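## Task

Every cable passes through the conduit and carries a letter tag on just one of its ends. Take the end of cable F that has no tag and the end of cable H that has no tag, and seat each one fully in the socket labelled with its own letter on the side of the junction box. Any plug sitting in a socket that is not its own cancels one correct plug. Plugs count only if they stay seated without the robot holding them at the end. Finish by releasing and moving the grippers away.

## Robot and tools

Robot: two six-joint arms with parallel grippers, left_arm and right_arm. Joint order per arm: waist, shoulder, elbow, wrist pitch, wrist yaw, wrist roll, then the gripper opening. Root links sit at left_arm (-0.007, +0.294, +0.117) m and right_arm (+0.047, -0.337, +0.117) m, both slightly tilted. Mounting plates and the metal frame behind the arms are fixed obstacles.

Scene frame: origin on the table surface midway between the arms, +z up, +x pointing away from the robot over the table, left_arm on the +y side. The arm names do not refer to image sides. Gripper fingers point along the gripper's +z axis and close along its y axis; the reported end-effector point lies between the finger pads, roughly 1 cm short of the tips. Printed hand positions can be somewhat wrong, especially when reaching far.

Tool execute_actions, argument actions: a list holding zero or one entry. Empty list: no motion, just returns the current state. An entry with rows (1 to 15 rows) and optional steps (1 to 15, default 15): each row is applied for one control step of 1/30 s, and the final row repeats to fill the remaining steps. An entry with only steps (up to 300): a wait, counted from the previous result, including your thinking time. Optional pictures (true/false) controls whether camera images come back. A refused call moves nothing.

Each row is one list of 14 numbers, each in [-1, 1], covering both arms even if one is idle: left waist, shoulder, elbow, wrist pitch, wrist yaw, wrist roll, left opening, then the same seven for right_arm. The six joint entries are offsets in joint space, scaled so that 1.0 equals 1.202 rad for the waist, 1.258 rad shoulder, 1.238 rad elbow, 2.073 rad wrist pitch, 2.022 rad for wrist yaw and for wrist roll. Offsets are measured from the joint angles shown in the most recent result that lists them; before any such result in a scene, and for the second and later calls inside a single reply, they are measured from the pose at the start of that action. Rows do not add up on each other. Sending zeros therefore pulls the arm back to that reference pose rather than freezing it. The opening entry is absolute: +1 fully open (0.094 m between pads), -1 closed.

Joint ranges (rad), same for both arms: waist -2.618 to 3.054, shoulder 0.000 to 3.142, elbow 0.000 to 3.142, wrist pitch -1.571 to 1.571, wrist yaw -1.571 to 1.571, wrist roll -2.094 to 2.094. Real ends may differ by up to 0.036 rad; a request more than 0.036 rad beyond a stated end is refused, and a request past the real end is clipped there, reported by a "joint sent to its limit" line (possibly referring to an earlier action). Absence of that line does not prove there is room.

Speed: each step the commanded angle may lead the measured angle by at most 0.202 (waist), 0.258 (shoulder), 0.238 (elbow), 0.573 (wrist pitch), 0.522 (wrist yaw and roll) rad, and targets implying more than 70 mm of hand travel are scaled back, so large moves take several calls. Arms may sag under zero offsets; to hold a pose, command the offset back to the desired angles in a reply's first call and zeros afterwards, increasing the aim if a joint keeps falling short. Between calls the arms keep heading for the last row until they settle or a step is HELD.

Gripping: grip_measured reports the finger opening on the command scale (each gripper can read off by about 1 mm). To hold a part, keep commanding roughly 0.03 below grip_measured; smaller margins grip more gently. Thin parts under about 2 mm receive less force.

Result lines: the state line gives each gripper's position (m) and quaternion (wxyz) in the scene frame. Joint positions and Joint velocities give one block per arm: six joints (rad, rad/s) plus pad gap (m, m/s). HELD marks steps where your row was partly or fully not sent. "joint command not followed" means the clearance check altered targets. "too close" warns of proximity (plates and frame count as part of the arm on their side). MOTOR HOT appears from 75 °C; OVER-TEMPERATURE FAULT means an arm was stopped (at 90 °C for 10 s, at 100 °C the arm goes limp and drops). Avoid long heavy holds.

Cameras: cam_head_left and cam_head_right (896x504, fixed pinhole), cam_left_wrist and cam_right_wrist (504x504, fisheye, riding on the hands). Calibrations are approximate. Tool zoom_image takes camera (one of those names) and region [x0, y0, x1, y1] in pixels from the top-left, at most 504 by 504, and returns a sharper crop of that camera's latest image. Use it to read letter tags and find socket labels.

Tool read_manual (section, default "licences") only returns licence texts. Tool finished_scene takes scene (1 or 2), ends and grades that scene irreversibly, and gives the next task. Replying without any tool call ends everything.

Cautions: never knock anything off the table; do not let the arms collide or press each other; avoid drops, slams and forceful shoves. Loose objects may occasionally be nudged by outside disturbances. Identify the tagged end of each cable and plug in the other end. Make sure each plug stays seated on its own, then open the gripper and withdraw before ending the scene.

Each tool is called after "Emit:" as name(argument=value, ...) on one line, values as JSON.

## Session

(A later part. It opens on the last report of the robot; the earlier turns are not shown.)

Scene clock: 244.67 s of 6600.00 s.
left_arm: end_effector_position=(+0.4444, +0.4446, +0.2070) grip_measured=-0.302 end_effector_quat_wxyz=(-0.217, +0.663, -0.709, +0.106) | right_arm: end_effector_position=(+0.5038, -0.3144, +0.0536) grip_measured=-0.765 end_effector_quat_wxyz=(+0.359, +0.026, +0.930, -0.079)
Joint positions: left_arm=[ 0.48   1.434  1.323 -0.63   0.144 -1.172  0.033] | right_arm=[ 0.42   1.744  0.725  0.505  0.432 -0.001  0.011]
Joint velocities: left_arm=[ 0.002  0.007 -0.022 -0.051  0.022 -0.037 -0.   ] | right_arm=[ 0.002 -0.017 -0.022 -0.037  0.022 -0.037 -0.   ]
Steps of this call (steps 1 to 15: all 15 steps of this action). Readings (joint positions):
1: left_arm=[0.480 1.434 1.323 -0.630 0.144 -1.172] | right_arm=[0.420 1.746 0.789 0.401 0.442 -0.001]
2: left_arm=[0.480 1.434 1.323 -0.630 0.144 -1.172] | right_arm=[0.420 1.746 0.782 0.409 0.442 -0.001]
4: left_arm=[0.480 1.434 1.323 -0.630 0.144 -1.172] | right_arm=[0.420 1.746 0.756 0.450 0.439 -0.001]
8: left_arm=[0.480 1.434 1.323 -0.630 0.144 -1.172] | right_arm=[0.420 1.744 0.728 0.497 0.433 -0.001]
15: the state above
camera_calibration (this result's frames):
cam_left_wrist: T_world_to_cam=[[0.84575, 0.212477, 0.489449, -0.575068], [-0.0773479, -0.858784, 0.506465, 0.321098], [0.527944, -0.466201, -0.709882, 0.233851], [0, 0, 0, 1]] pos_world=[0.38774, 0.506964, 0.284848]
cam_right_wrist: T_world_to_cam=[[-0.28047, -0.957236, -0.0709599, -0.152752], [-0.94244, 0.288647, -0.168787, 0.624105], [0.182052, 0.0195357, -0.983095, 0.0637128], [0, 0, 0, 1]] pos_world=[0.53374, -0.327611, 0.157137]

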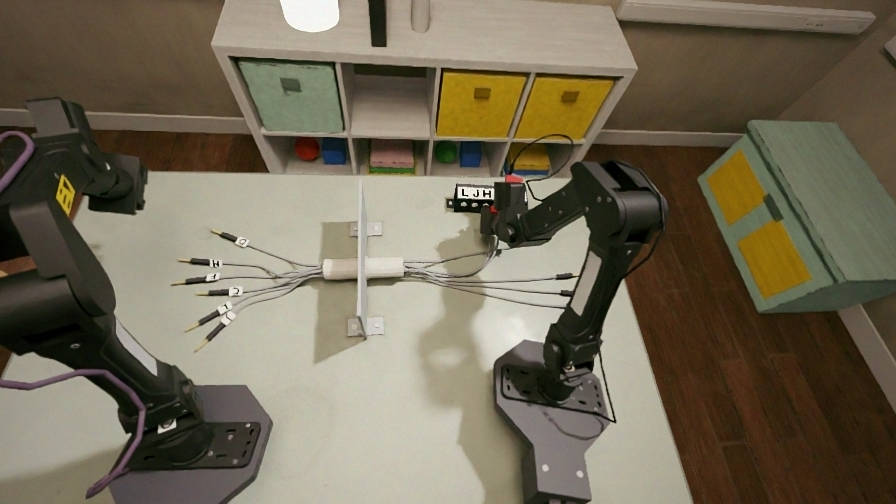

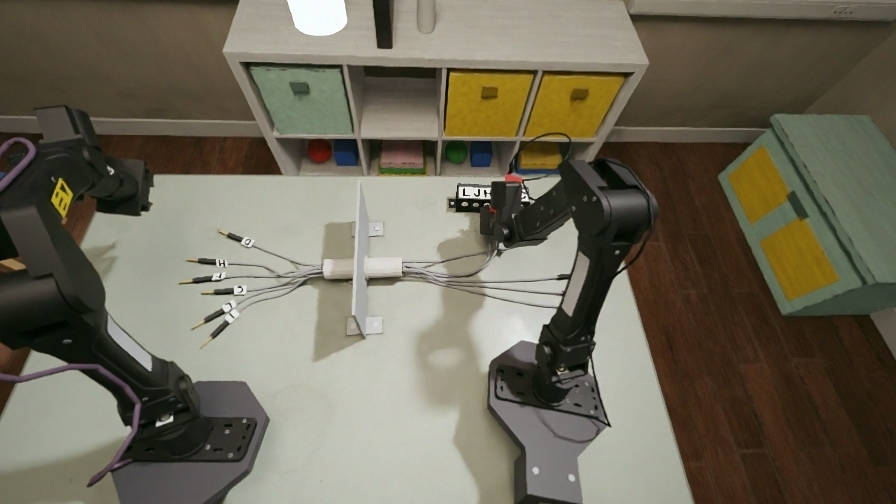

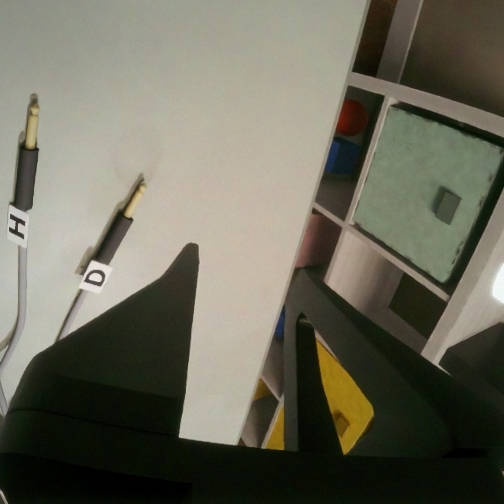

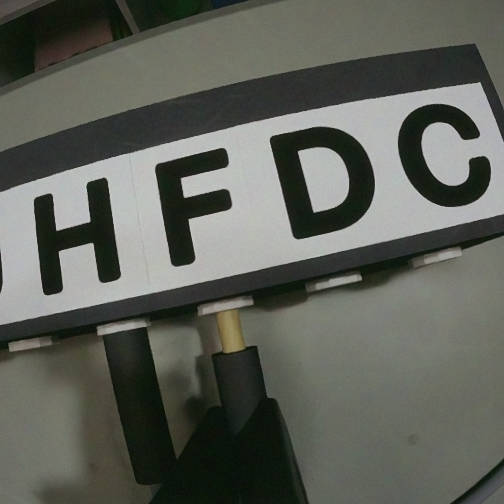

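Emit:
execute_actions(actions=[])

Scene clock: 248.17 s of 6600.00 s.
left_arm: end_effector_position=(+0.4444, +0.4446, +0.2070) grip_measured=-0.302 end_effector_quat_wxyz=(-0.217, +0.663, -0.709, +0.106) | right_arm: end_effector_position=(+0.5037, -0.3144, +0.0536) grip_measured=-0.765 end_effector_quat_wxyz=(+0.359, +0.026, +0.930, -0.079)
Joint positions: left_arm=[ 0.48   1.434  1.323 -0.63   0.144 -1.172  0.033] | right_arm=[ 0.42   1.744  0.724  0.505  0.432 -0.001  0.011]
Joint velocities: left_arm=[-0.022 -0.002  0.002 -0.037 -0.037  0.007  0.001] | right_arm=[ 0.007 -0.012 -0.007 -0.037 -0.022  0.037 -0.001]
Steps of this call (steps 1 to 15: the robot went on to your last target; steps 16 to 90: nothing new was sent; then 0.50 s passed at rest). Readings (joint positions):
1: left_arm=[0.480 1.434 1.323 -0.630 0.144 -1.172] | right_arm=[0.420 1.744 0.724 0.505 0.432 -0.001]
2: left_arm=[0.480 1.434 1.323 -0.630 0.144 -1.172] | right_arm=[0.420 1.744 0.724 0.505 0.432 -0.001]
4: left_arm=[0.480 1.434 1.323 -0.630 0.144 -1.172] | right_arm=[0.420 1.744 0.724 0.505 0.432 -0.001]
8: left_arm=[0.480 1.434 1.323 -0.630 0.144 -1.172] | right_arm=[0.420 1.744 0.724 0.505 0.432 -0.001]
90: the state above
All arms were judged still, so your last target was given up. Only a new action makes them travel on or press farther. Fingers that are still opening or closing keep moving.
camera_calibration (this result's frames):
cam_left_wrist: T_world_to_cam=[[0.84575, 0.212477, 0.489449, -0.575068], [-0.0773479, -0.858784, 0.506465, 0.321098], [0.527944, -0.466201, -0.709882, 0.233851], [0, 0, 0, 1]] pos_world=[0.38774, 0.506964, 0.284848]
cam_right_wrist: T_world_to_cam=[[-0.28047, -0.957236, -0.0709599, -0.152786], [-0.94244, 0.288647, -0.168787, 0.624019], [0.182052, 0.0195357, -0.983095, 0.0636848], [0, 0, 0, 1]] pos_world=[0.533655, -0.327618, 0.157093]

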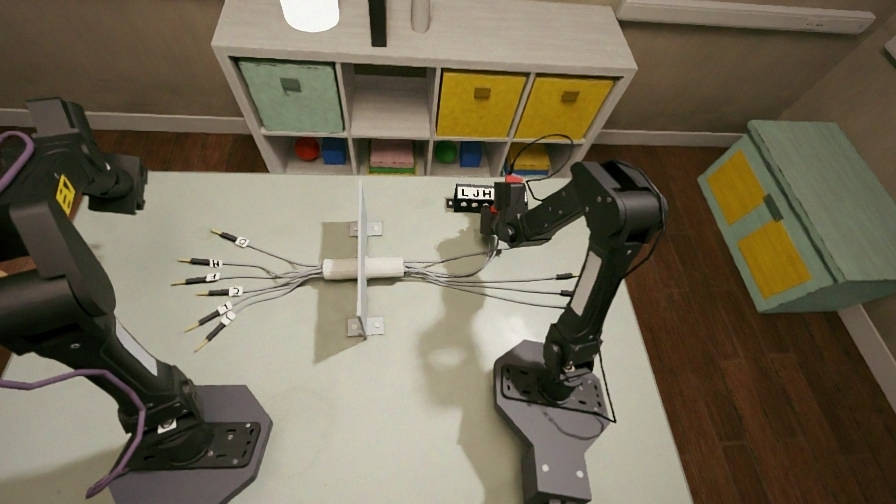

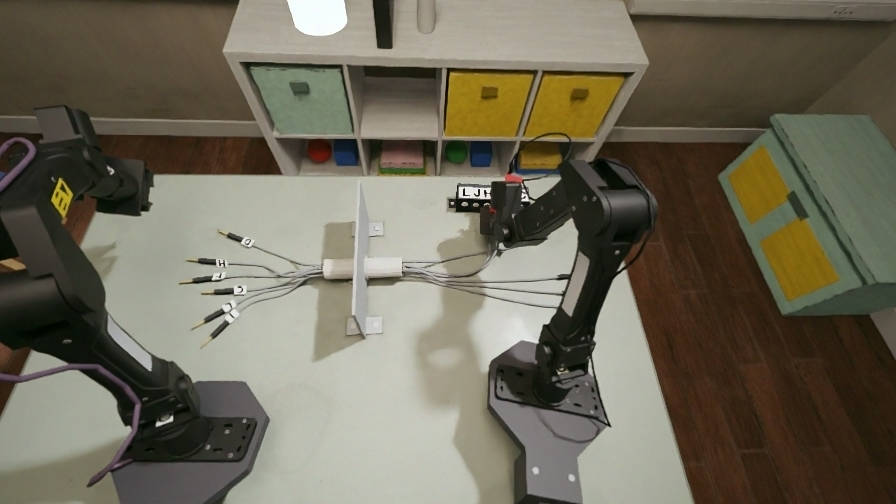

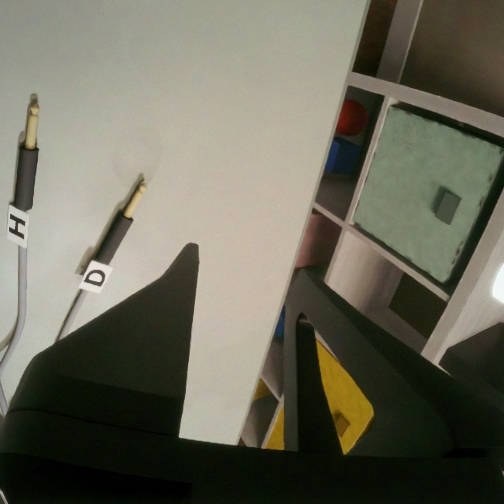

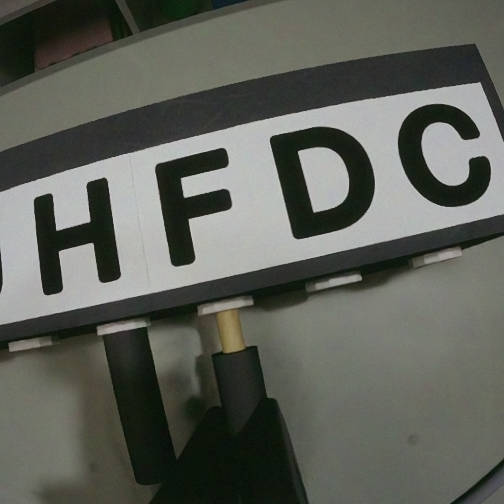

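Emit:
execute_actions(actions=[{"rows":[[0,0,0,0,0,0,-0.3,0,0,0.02,0.01,-0.003,0,-0.88],[0,0,0,0,0,0,-0.3,0,0.004,0.045,0.02,-0.004,0,-0.88],[0,0,0,0,0,0,-0.3,0,0.01,0.075,0.03,-0.006,0,-0.88],[0,0,0,0,0,0,-0.3,0,0.016,0.105,0.04,-0.008,0,-0.88],[0,0,0,0,0,0,-0.3,0,0.022,0.14,0.05,-0.008,0,-0.88],[0,0,0,0,0,0,-0.3,0,0.028,0.17,0.06,-0.008,0,-0.88],[0,0,0,0,0,0,-0.3,0,0.032,0.2,0.07,-0.008,0,-0.88]],"steps":15}])

Scene clock: 249.50 s of 6600.00 s.
left_arm: end_effector_position=(+0.4445, +0.4445, +0.2070) grip_measured=-0.302 end_effector_quat_wxyz=(-0.217, +0.663, -0.709, +0.106) | right_arm: end_effector_position=(+0.5086, -0.3150, +0.0557) grip_measured=-0.765 end_effector_quat_wxyz=(+0.325, +0.015, +0.940, -0.102)
Joint positions: left_arm=[ 0.48   1.434  1.323 -0.63   0.144 -1.172  0.033] | right_arm=[ 0.435  1.744  0.817  0.331  0.482 -0.     0.011]
Joint velocities: left_arm=[-0.017 -0.007 -0.017 -0.051 -0.066 -0.066 -0.001] | right_arm=[-0.002  0.007  0.09  -0.168  0.051 -0.051 -0.001]
Steps of this call (steps 1 to 25: nothing new was sent; steps 26 to 40: all 15 steps of this action). Readings (joint positions):
26: left_arm=[0.480 1.434 1.323 -0.630 0.144 -1.172] | right_arm=[0.420 1.744 0.726 0.509 0.432 -0.001]
27: left_arm=[0.480 1.434 1.323 -0.630 0.144 -1.172] | right_arm=[0.420 1.744 0.728 0.508 0.432 -0.001]
29: left_arm=[0.480 1.434 1.323 -0.630 0.144 -1.172] | right_arm=[0.420 1.744 0.744 0.484 0.437 -0.001]
33: left_arm=[0.480 1.434 1.323 -0.630 0.144 -1.172] | right_arm=[0.429 1.744 0.786 0.399 0.465 -0.001]
40: the state above
camera_calibration (this result's frames):
cam_left_wrist: T_world_to_cam=[[0.845733, 0.212482, 0.489476, -0.575073], [-0.0775578, -0.858609, 0.50673, 0.321004], [0.527939, -0.466521, -0.709675, 0.233912], [0, 0, 0, 1]] pos_world=[0.387764, 0.506934, 0.284823]
cam_right_wrist: T_world_to_cam=[[-0.285801, -0.958281, -0.00393312, -0.153192], [-0.952168, 0.284436, -0.111675, 0.629596], [0.108135, -0.0281719, -0.993737, 0.0880787], [0, 0, 0, 1]] pos_world=[0.546175, -0.3234, 0.157235]

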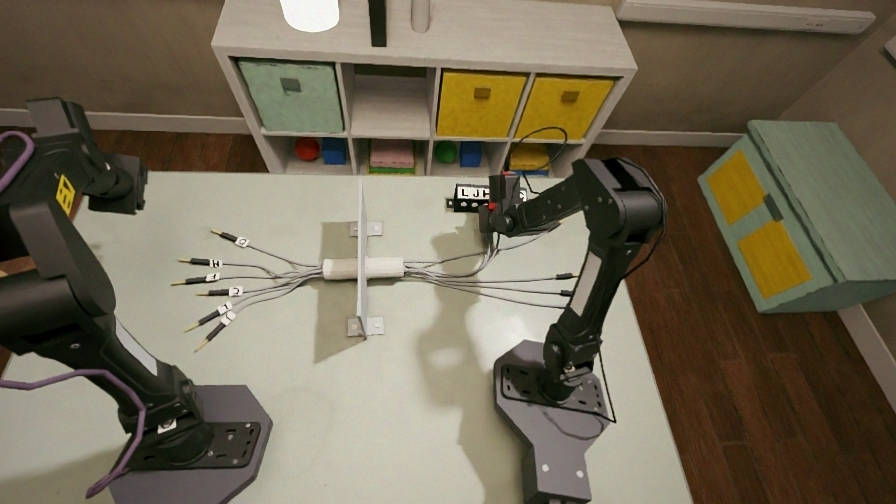

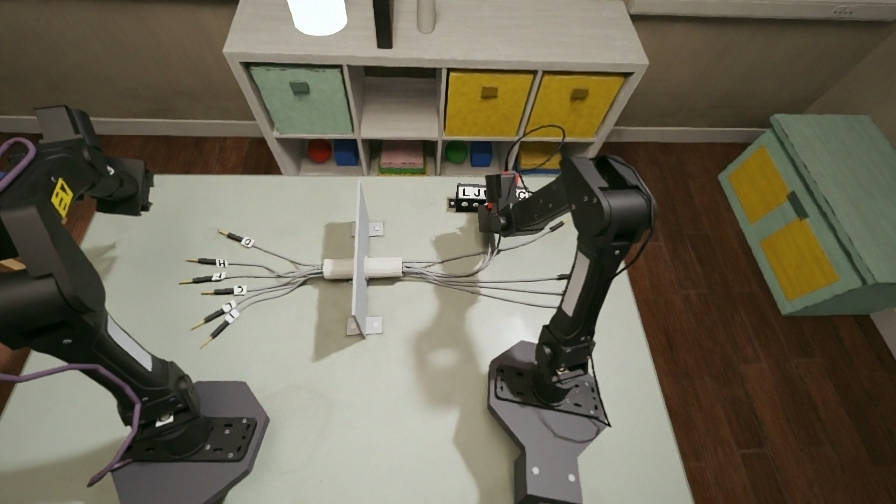

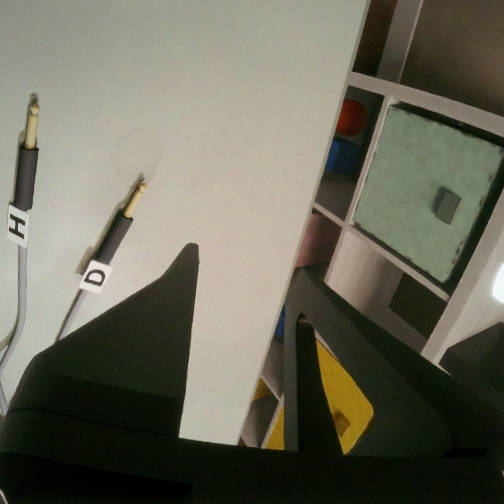

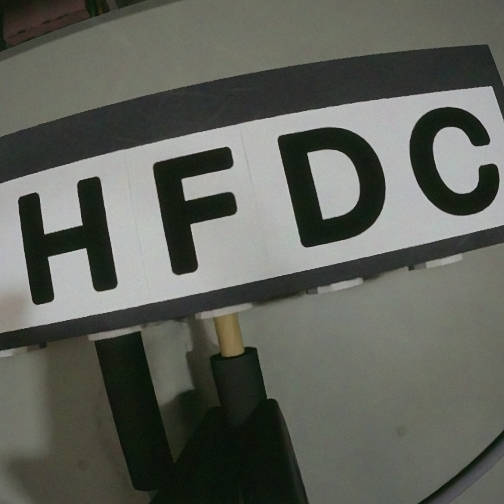

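Emit:
execute_actions(actions=[{"rows":[[0,0,0,0,0,0,-0.3,0,0.004,0.02,0.05,-0.015,0,-0.88],[0,0,0,0,0,0,-0.3,0,0.008,0.04,0.09,-0.025,0,-0.88],[0,0,0,0,0,0,-0.3,0,0.012,0.06,0.12,-0.035,0,-0.88],[0,0,0,0,0,0,-0.3,0,0.016,0.08,0.15,-0.04,0,-0.88],[0,0,0,0,0,0,-0.3,0,0.02,0.1,0.17,-0.045,0,-0.88],[0,0,0,0,0,0,-0.3,0,0.024,0.12,0.19,-0.05,0,-0.88]],"steps":15}])

Scene clock: 250.83 s of 6600.00 s.
left_arm: end_effector_position=(+0.4445, +0.4444, +0.2070) grip_measured=-0.302 end_effector_quat_wxyz=(-0.217, +0.663, -0.709, +0.107) | right_arm: end_effector_position=(+0.5088, -0.3147, +0.0560) grip_measured=-0.765 end_effector_quat_wxyz=(+0.321, +0.015, +0.941, -0.104)
Joint positions: left_arm=[ 0.48   1.434  1.323 -0.63   0.145 -1.172  0.033] | right_arm=[0.437 1.744 0.826 0.315 0.485 0.002 0.011]
Joint velocities: left_arm=[ 0.002  0.002  0.017  0.007  0.007 -0.037 -0.001] | right_arm=[ 0.007  0.002 -0.017 -0.037 -0.081 -0.022  0.   ]
Steps of this call (steps 1 to 25: the robot went on to your last target; steps 26 to 40: all 15 steps of this action). Readings (joint positions):
26: left_arm=[0.480 1.434 1.323 -0.630 0.145 -1.172] | right_arm=[0.436 1.744 0.826 0.305 0.485 0.002]
27: left_arm=[0.480 1.434 1.323 -0.630 0.145 -1.172] | right_arm=[0.437 1.744 0.826 0.310 0.485 0.002]
29: left_arm=[0.480 1.434 1.323 -0.630 0.145 -1.172] | right_arm=[0.437 1.744 0.826 0.315 0.485 0.002]
33: left_arm=[0.480 1.434 1.323 -0.630 0.145 -1.172] | right_arm=[0.437 1.744 0.826 0.315 0.485 0.002]
40: the state above
camera_calibration (this result's frames):
cam_left_wrist: T_world_to_cam=[[0.8457, 0.212491, 0.489529, -0.575084], [-0.0779774, -0.858259, 0.507259, 0.320817], [0.52793, -0.467161, -0.70926, 0.234033], [0, 0, 0, 1]] pos_world=[0.387813, 0.506875, 0.284773]
cam_right_wrist: T_world_to_cam=[[-0.286303, -0.958139, 0.000227525, -0.152746], [-0.952769, 0.284674, -0.105792, 0.629815], [0.101299, -0.0305053, -0.994388, 0.0911144], [0, 0, 0, 1]] pos_world=[0.547107, -0.322864, 0.157267]

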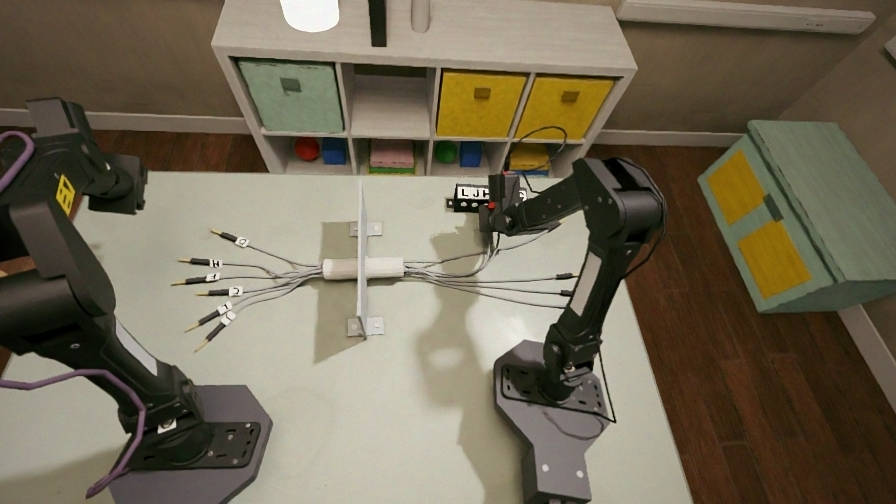

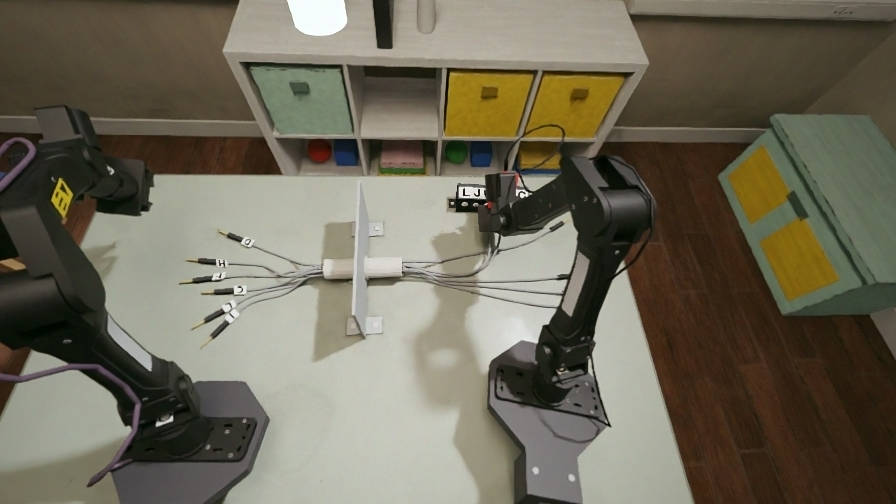

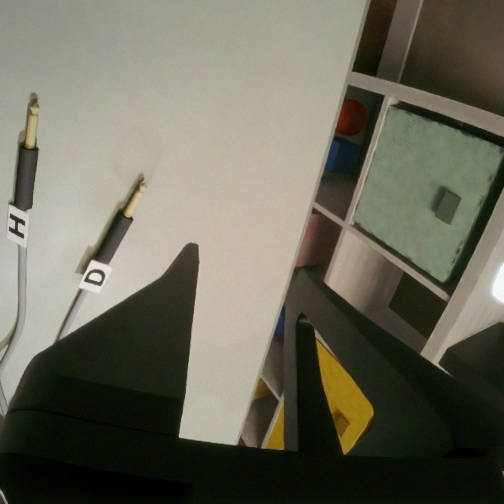

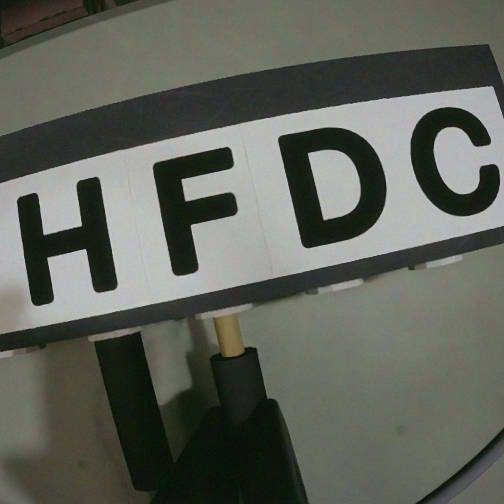

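Emit:
execute_actions(actions=[{"rows":[[0,0,0,0,0,0,-0.3,-0.005,0,-0.04,0.04,-0.01,0,-0.88],[0,0,0,0,0,0,-0.3,-0.01,-0.008,-0.08,0.08,-0.02,0,-0.88],[0,0,0,0,0,0,-0.3,-0.014,-0.016,-0.12,0.11,-0.028,0,-0.88],[0,0,0,0,0,0,-0.3,-0.016,-0.024,-0.15,0.14,-0.032,0,-0.88]],"steps":15}])

Emit:
execute_actions(actions=[{"steps":10}])

Scene clock: 253.77 s of 6600.00 s.
left_arm: end_effector_position=(+0.4445, +0.4443, +0.2070) grip_measured=-0.302 end_effector_quat_wxyz=(-0.217, +0.663, -0.709, +0.107) | right_arm: end_effector_position=(+0.4973, -0.3136, +0.0531) grip_measured=-0.765 end_effector_quat_wxyz=(+0.375, +0.031, +0.924, -0.072)
Joint positions: left_arm=[ 0.48   1.434  1.323 -0.63   0.145 -1.172  0.033] | right_arm=[0.421 1.744 0.669 0.595 0.425 0.002 0.011]
Joint velocities: left_arm=[-0.012  0.017 -0.002  0.037 -0.022 -0.022  0.   ] | right_arm=[ 0.002  0.007 -0.012  0.022 -0.007 -0.007 -0.   ]
Steps of this call (steps 1 to 15: the robot went on to your last target; steps 16 to 73: nothing new was sent; steps 74 to 88: all 15 steps of this action). Readings (joint positions):
74: left_arm=[0.480 1.434 1.323 -0.630 0.145 -1.172] | right_arm=[0.437 1.744 0.816 0.316 0.486 0.002]
75: left_arm=[0.480 1.434 1.323 -0.630 0.145 -1.172] | right_arm=[0.437 1.744 0.800 0.348 0.483 0.002]
77: left_arm=[0.480 1.434 1.323 -0.630 0.145 -1.172] | right_arm=[0.431 1.744 0.747 0.454 0.463 0.002]
81: left_arm=[0.480 1.434 1.323 -0.630 0.145 -1.172] | right_arm=[0.421 1.744 0.682 0.571 0.429 0.002]
88: the state above
camera_calibration (this result's frames):
cam_left_wrist: T_world_to_cam=[[0.845684, 0.212496, 0.489556, -0.57509], [-0.0781873, -0.858083, 0.507523, 0.320724], [0.527926, -0.467481, -0.709053, 0.234093], [0, 0, 0, 1]] pos_world=[0.387837, 0.506846, 0.284748]
cam_right_wrist: T_world_to_cam=[[-0.27974, -0.955461, -0.0940204, -0.152406], [-0.935498, 0.293285, -0.197047, 0.617244], [0.215845, 0.0328341, -0.975875, 0.0513581], [0, 0, 0, 1]] pos_world=[0.523711, -0.328332, 0.157416]

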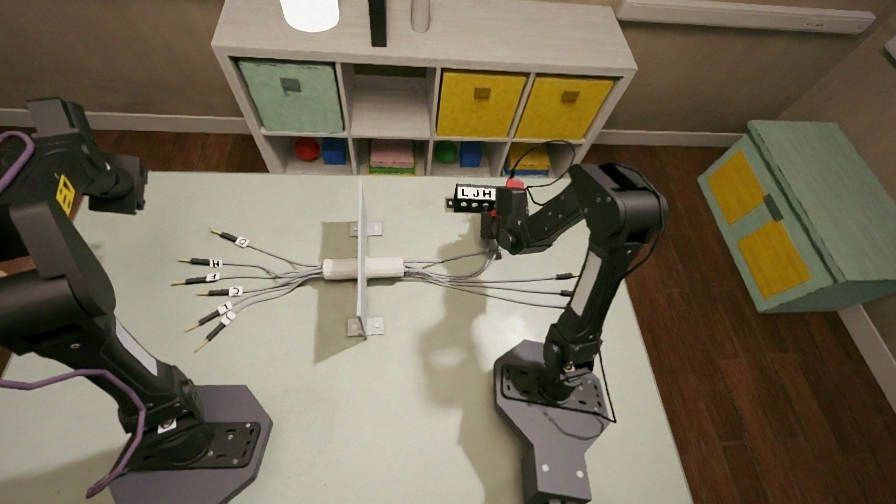

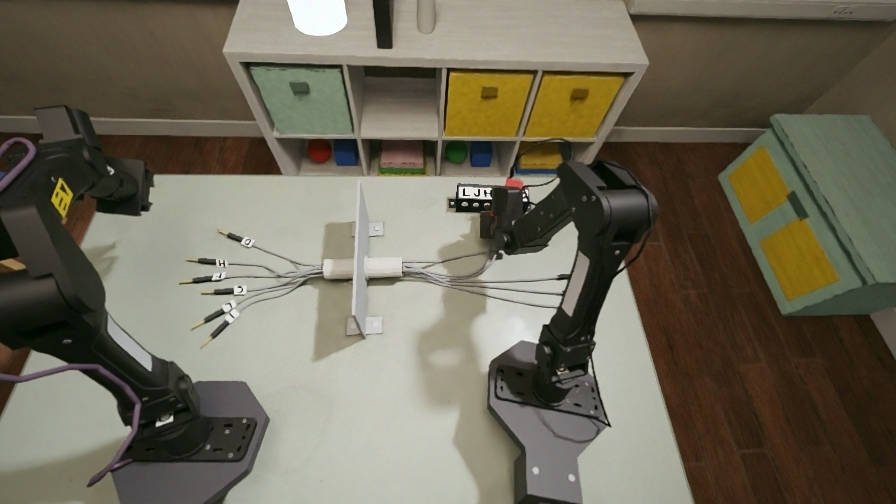

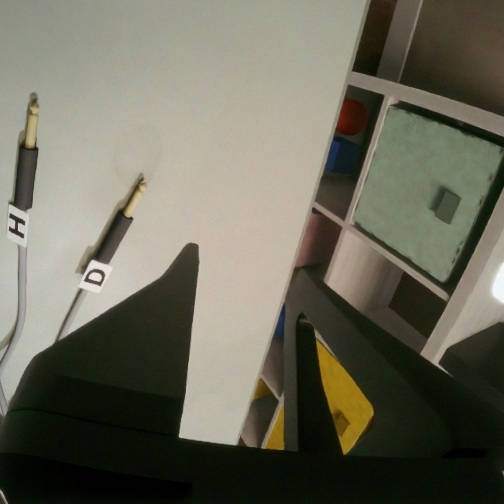

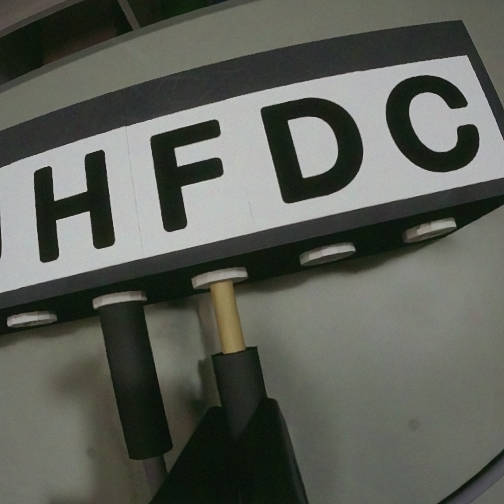

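Scene clock: 254.10 s of 6600.00 s.
left_arm: end_effector_position=(+0.4445, +0.4443, +0.2070) grip_measured=-0.302 end_effector_quat_wxyz=(-0.217, +0.663, -0.709, +0.107) | right_arm: end_effector_position=(+0.4973, -0.3136, +0.0531) grip_measured=-0.765 end_effector_quat_wxyz=(+0.375, +0.031, +0.924, -0.072)
Joint positions: left_arm=[ 0.48   1.434  1.323 -0.63   0.145 -1.172  0.033] | right_arm=[0.421 1.744 0.669 0.595 0.425 0.002 0.011]
Joint velocities: left_arm=[-0.002  0.007 -0.007 -0.081 -0.066 -0.007  0.   ] | right_arm=[-0.017 -0.007 -0.002 -0.007  0.051 -0.022  0.   ]
Steps of this call (steps 1 to 10: the robot went on to your last target). Readings (joint positions):
1: left_arm=[0.480 1.434 1.323 -0.630 0.145 -1.172] | right_arm=[0.421 1.744 0.669 0.595 0.425 0.002]
2: left_arm=[0.480 1.434 1.323 -0.630 0.145 -1.172] | right_arm=[0.421 1.744 0.669 0.595 0.425 0.002]
4: left_arm=[0.480 1.434 1.323 -0.630 0.145 -1.172] | right_arm=[0.421 1.744 0.669 0.595 0.425 0.002]
8: left_arm=[0.480 1.434 1.323 -0.630 0.145 -1.172] | right_arm=[0.421 1.744 0.669 0.595 0.425 0.002]
10: the state above
camera_calibration (this result's frames):
cam_left_wrist: T_world_to_cam=[[0.845684, 0.212496, 0.489556, -0.57509], [-0.0781873, -0.858083, 0.507523, 0.320724], [0.527926, -0.467481, -0.709053, 0.234093], [0, 0, 0, 1]] pos_world=[0.387837, 0.506846, 0.284748]
cam_right_wrist: T_world_to_cam=[[-0.27974, -0.955461, -0.0940204, -0.152442], [-0.935498, 0.293285, -0.197047, 0.617157], [0.215845, 0.0328341, -0.975875, 0.0513384], [0, 0, 0, 1]] pos_world=[0.523624, -0.328341, 0.157376]

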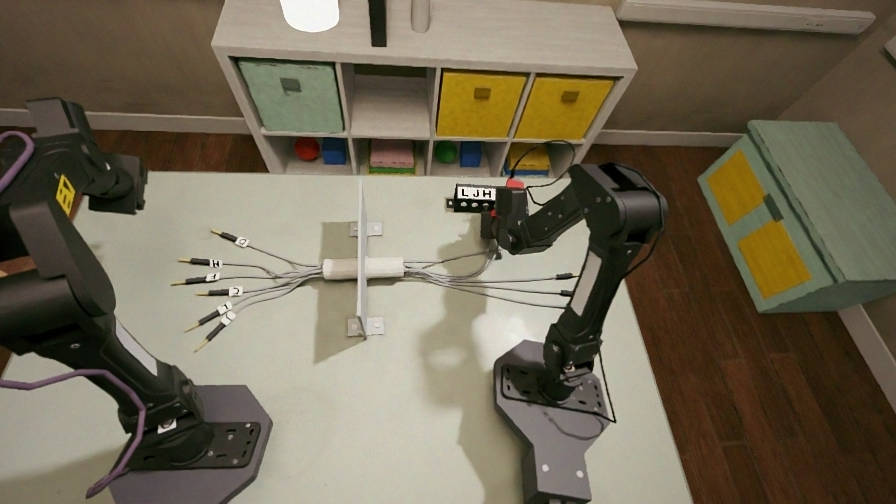

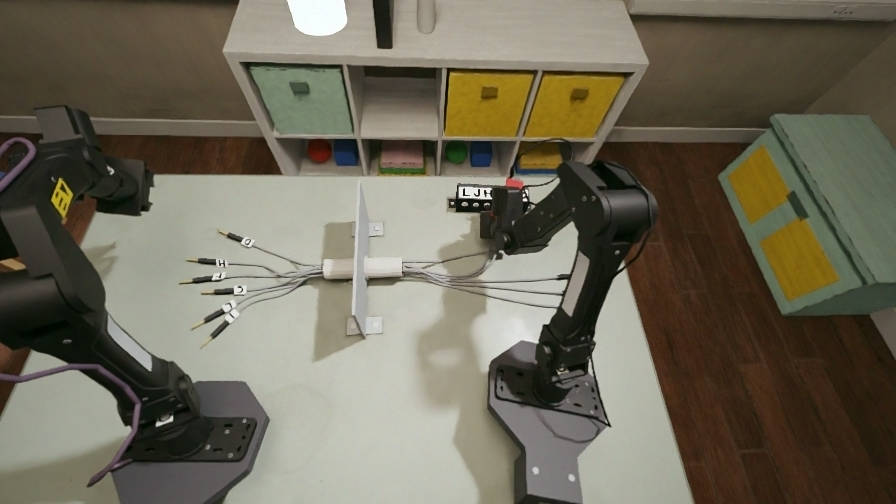

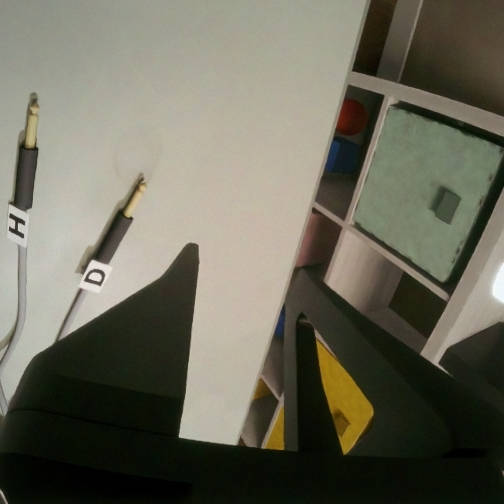

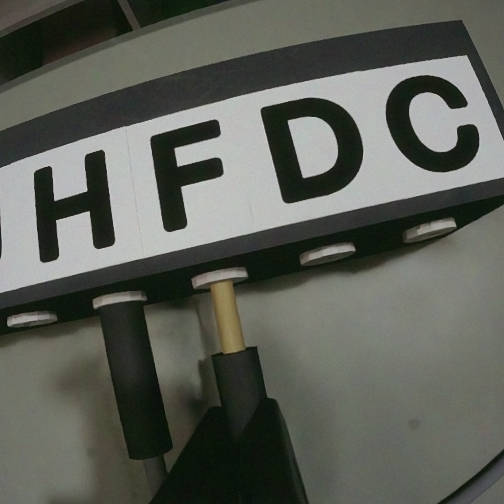

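Emit:
execute_actions(actions=[{"rows":[[0,0,0,0,0,0,-0.3,0,0.004,0.05,-0.01,0,0,-0.88],[0,0,0,0,0,0,-0.3,0,0.008,0.1,-0.025,0,0,-0.88],[0,0,0,0,0,0,-0.3,-0.003,0.012,0.15,-0.04,-0.01,0,-0.88],[0,0,0,0,0,0,-0.3,-0.006,0.016,0.19,-0.04,-0.02,0,-0.88],[0,0,0,0,0,0,-0.3,-0.006,0.02,0.22,-0.04,-0.03,0,-0.88]],"steps":15}])

Scene clock: 255.53 s of 6600.00 s.
left_arm: end_effector_position=(+0.4445, +0.4443, +0.2070) grip_measured=-0.302 end_effector_quat_wxyz=(-0.217, +0.663, -0.709, +0.107) | right_arm: end_effector_position=(+0.5028, -0.3147, +0.0498) grip_measured=-0.766 end_effector_quat_wxyz=(+0.304, +0.013, +0.947, -0.100)
Joint positions: left_arm=[ 0.48   1.434  1.323 -0.63   0.146 -1.172  0.033] | right_arm=[0.432 1.747 0.831 0.272 0.473 0.014 0.011]
Joint velocities: left_arm=[ 0.002  0.012 -0.012  0.037 -0.066  0.037 -0.   ] | right_arm=[-0.012  0.002  0.027 -0.11  -0.066  0.037  0.   ]
Steps of this call (steps 1 to 15: the robot went on to your last target; steps 16 to 28: nothing new was sent; steps 29 to 43: all 15 steps of this action). Readings (joint positions):
29: left_arm=[0.480 1.434 1.323 -0.630 0.145 -1.172] | right_arm=[0.421 1.744 0.673 0.590 0.426 0.002]
30: left_arm=[0.480 1.434 1.323 -0.630 0.145 -1.172] | right_arm=[0.421 1.745 0.688 0.568 0.428 0.002]
32: left_arm=[0.480 1.434 1.323 -0.630 0.146 -1.172] | right_arm=[0.422 1.748 0.736 0.477 0.440 0.002]
36: left_arm=[0.480 1.434 1.323 -0.630 0.146 -1.172] | right_arm=[0.430 1.747 0.799 0.340 0.467 0.006]
43: the state above
camera_calibration (this result's frames):
cam_left_wrist: T_world_to_cam=[[0.845667, 0.2125, 0.489582, -0.575096], [-0.0783971, -0.857908, 0.507787, 0.32063], [0.527921, -0.467801, -0.708845, 0.234154], [0, 0, 0, 1]] pos_world=[0.387861, 0.506816, 0.284723]
cam_right_wrist: T_world_to_cam=[[-0.284555, -0.958653, 0.00363773, -0.155714], [-0.956529, 0.283668, -0.0677107, 0.623104], [0.0638791, -0.022747, -0.997698, 0.10696], [0, 0, 0, 1]] pos_world=[0.544876, -0.323598, 0.149471]

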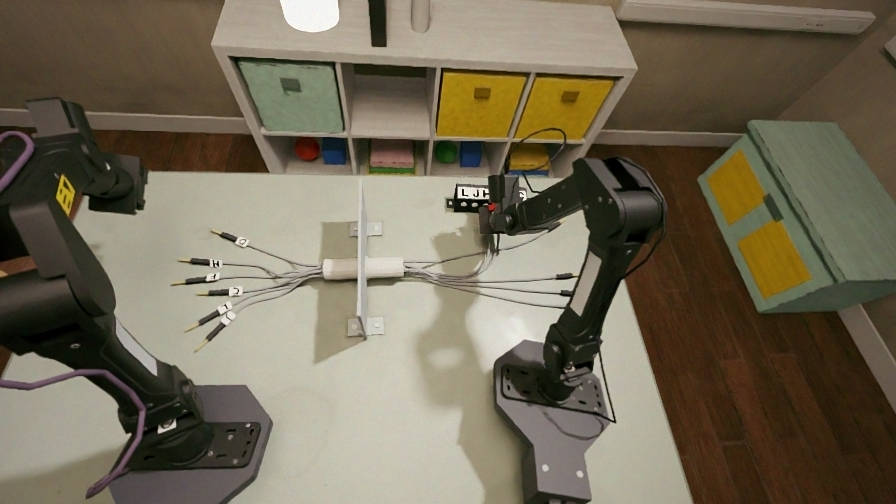

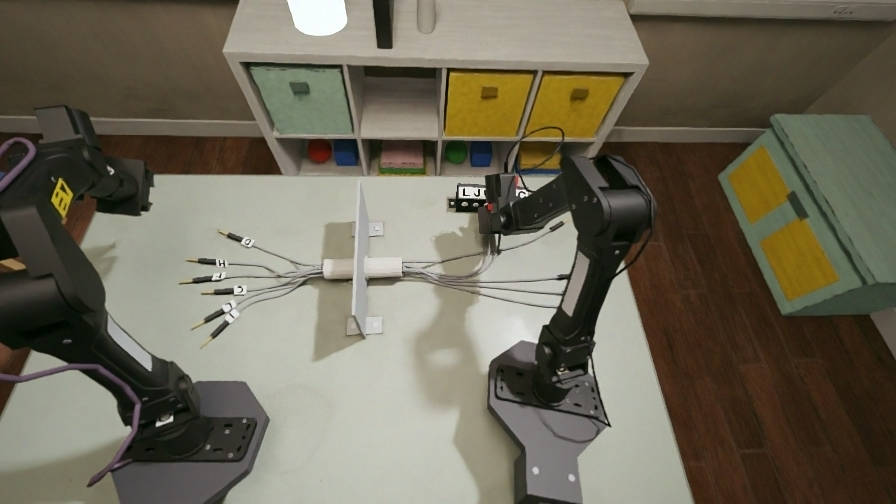

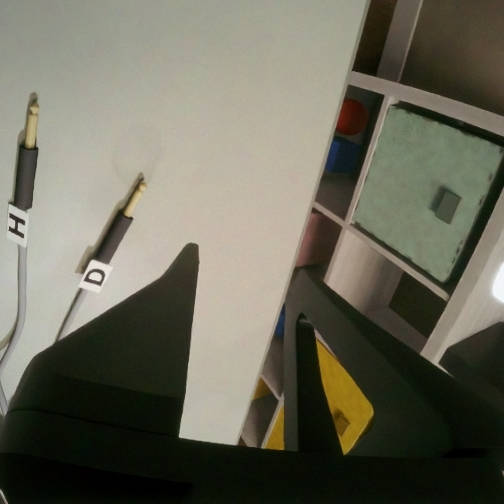

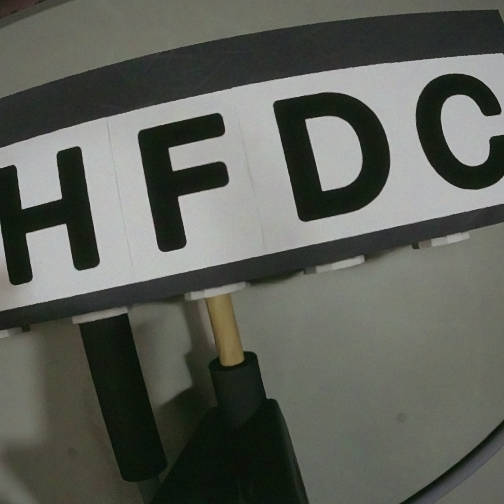

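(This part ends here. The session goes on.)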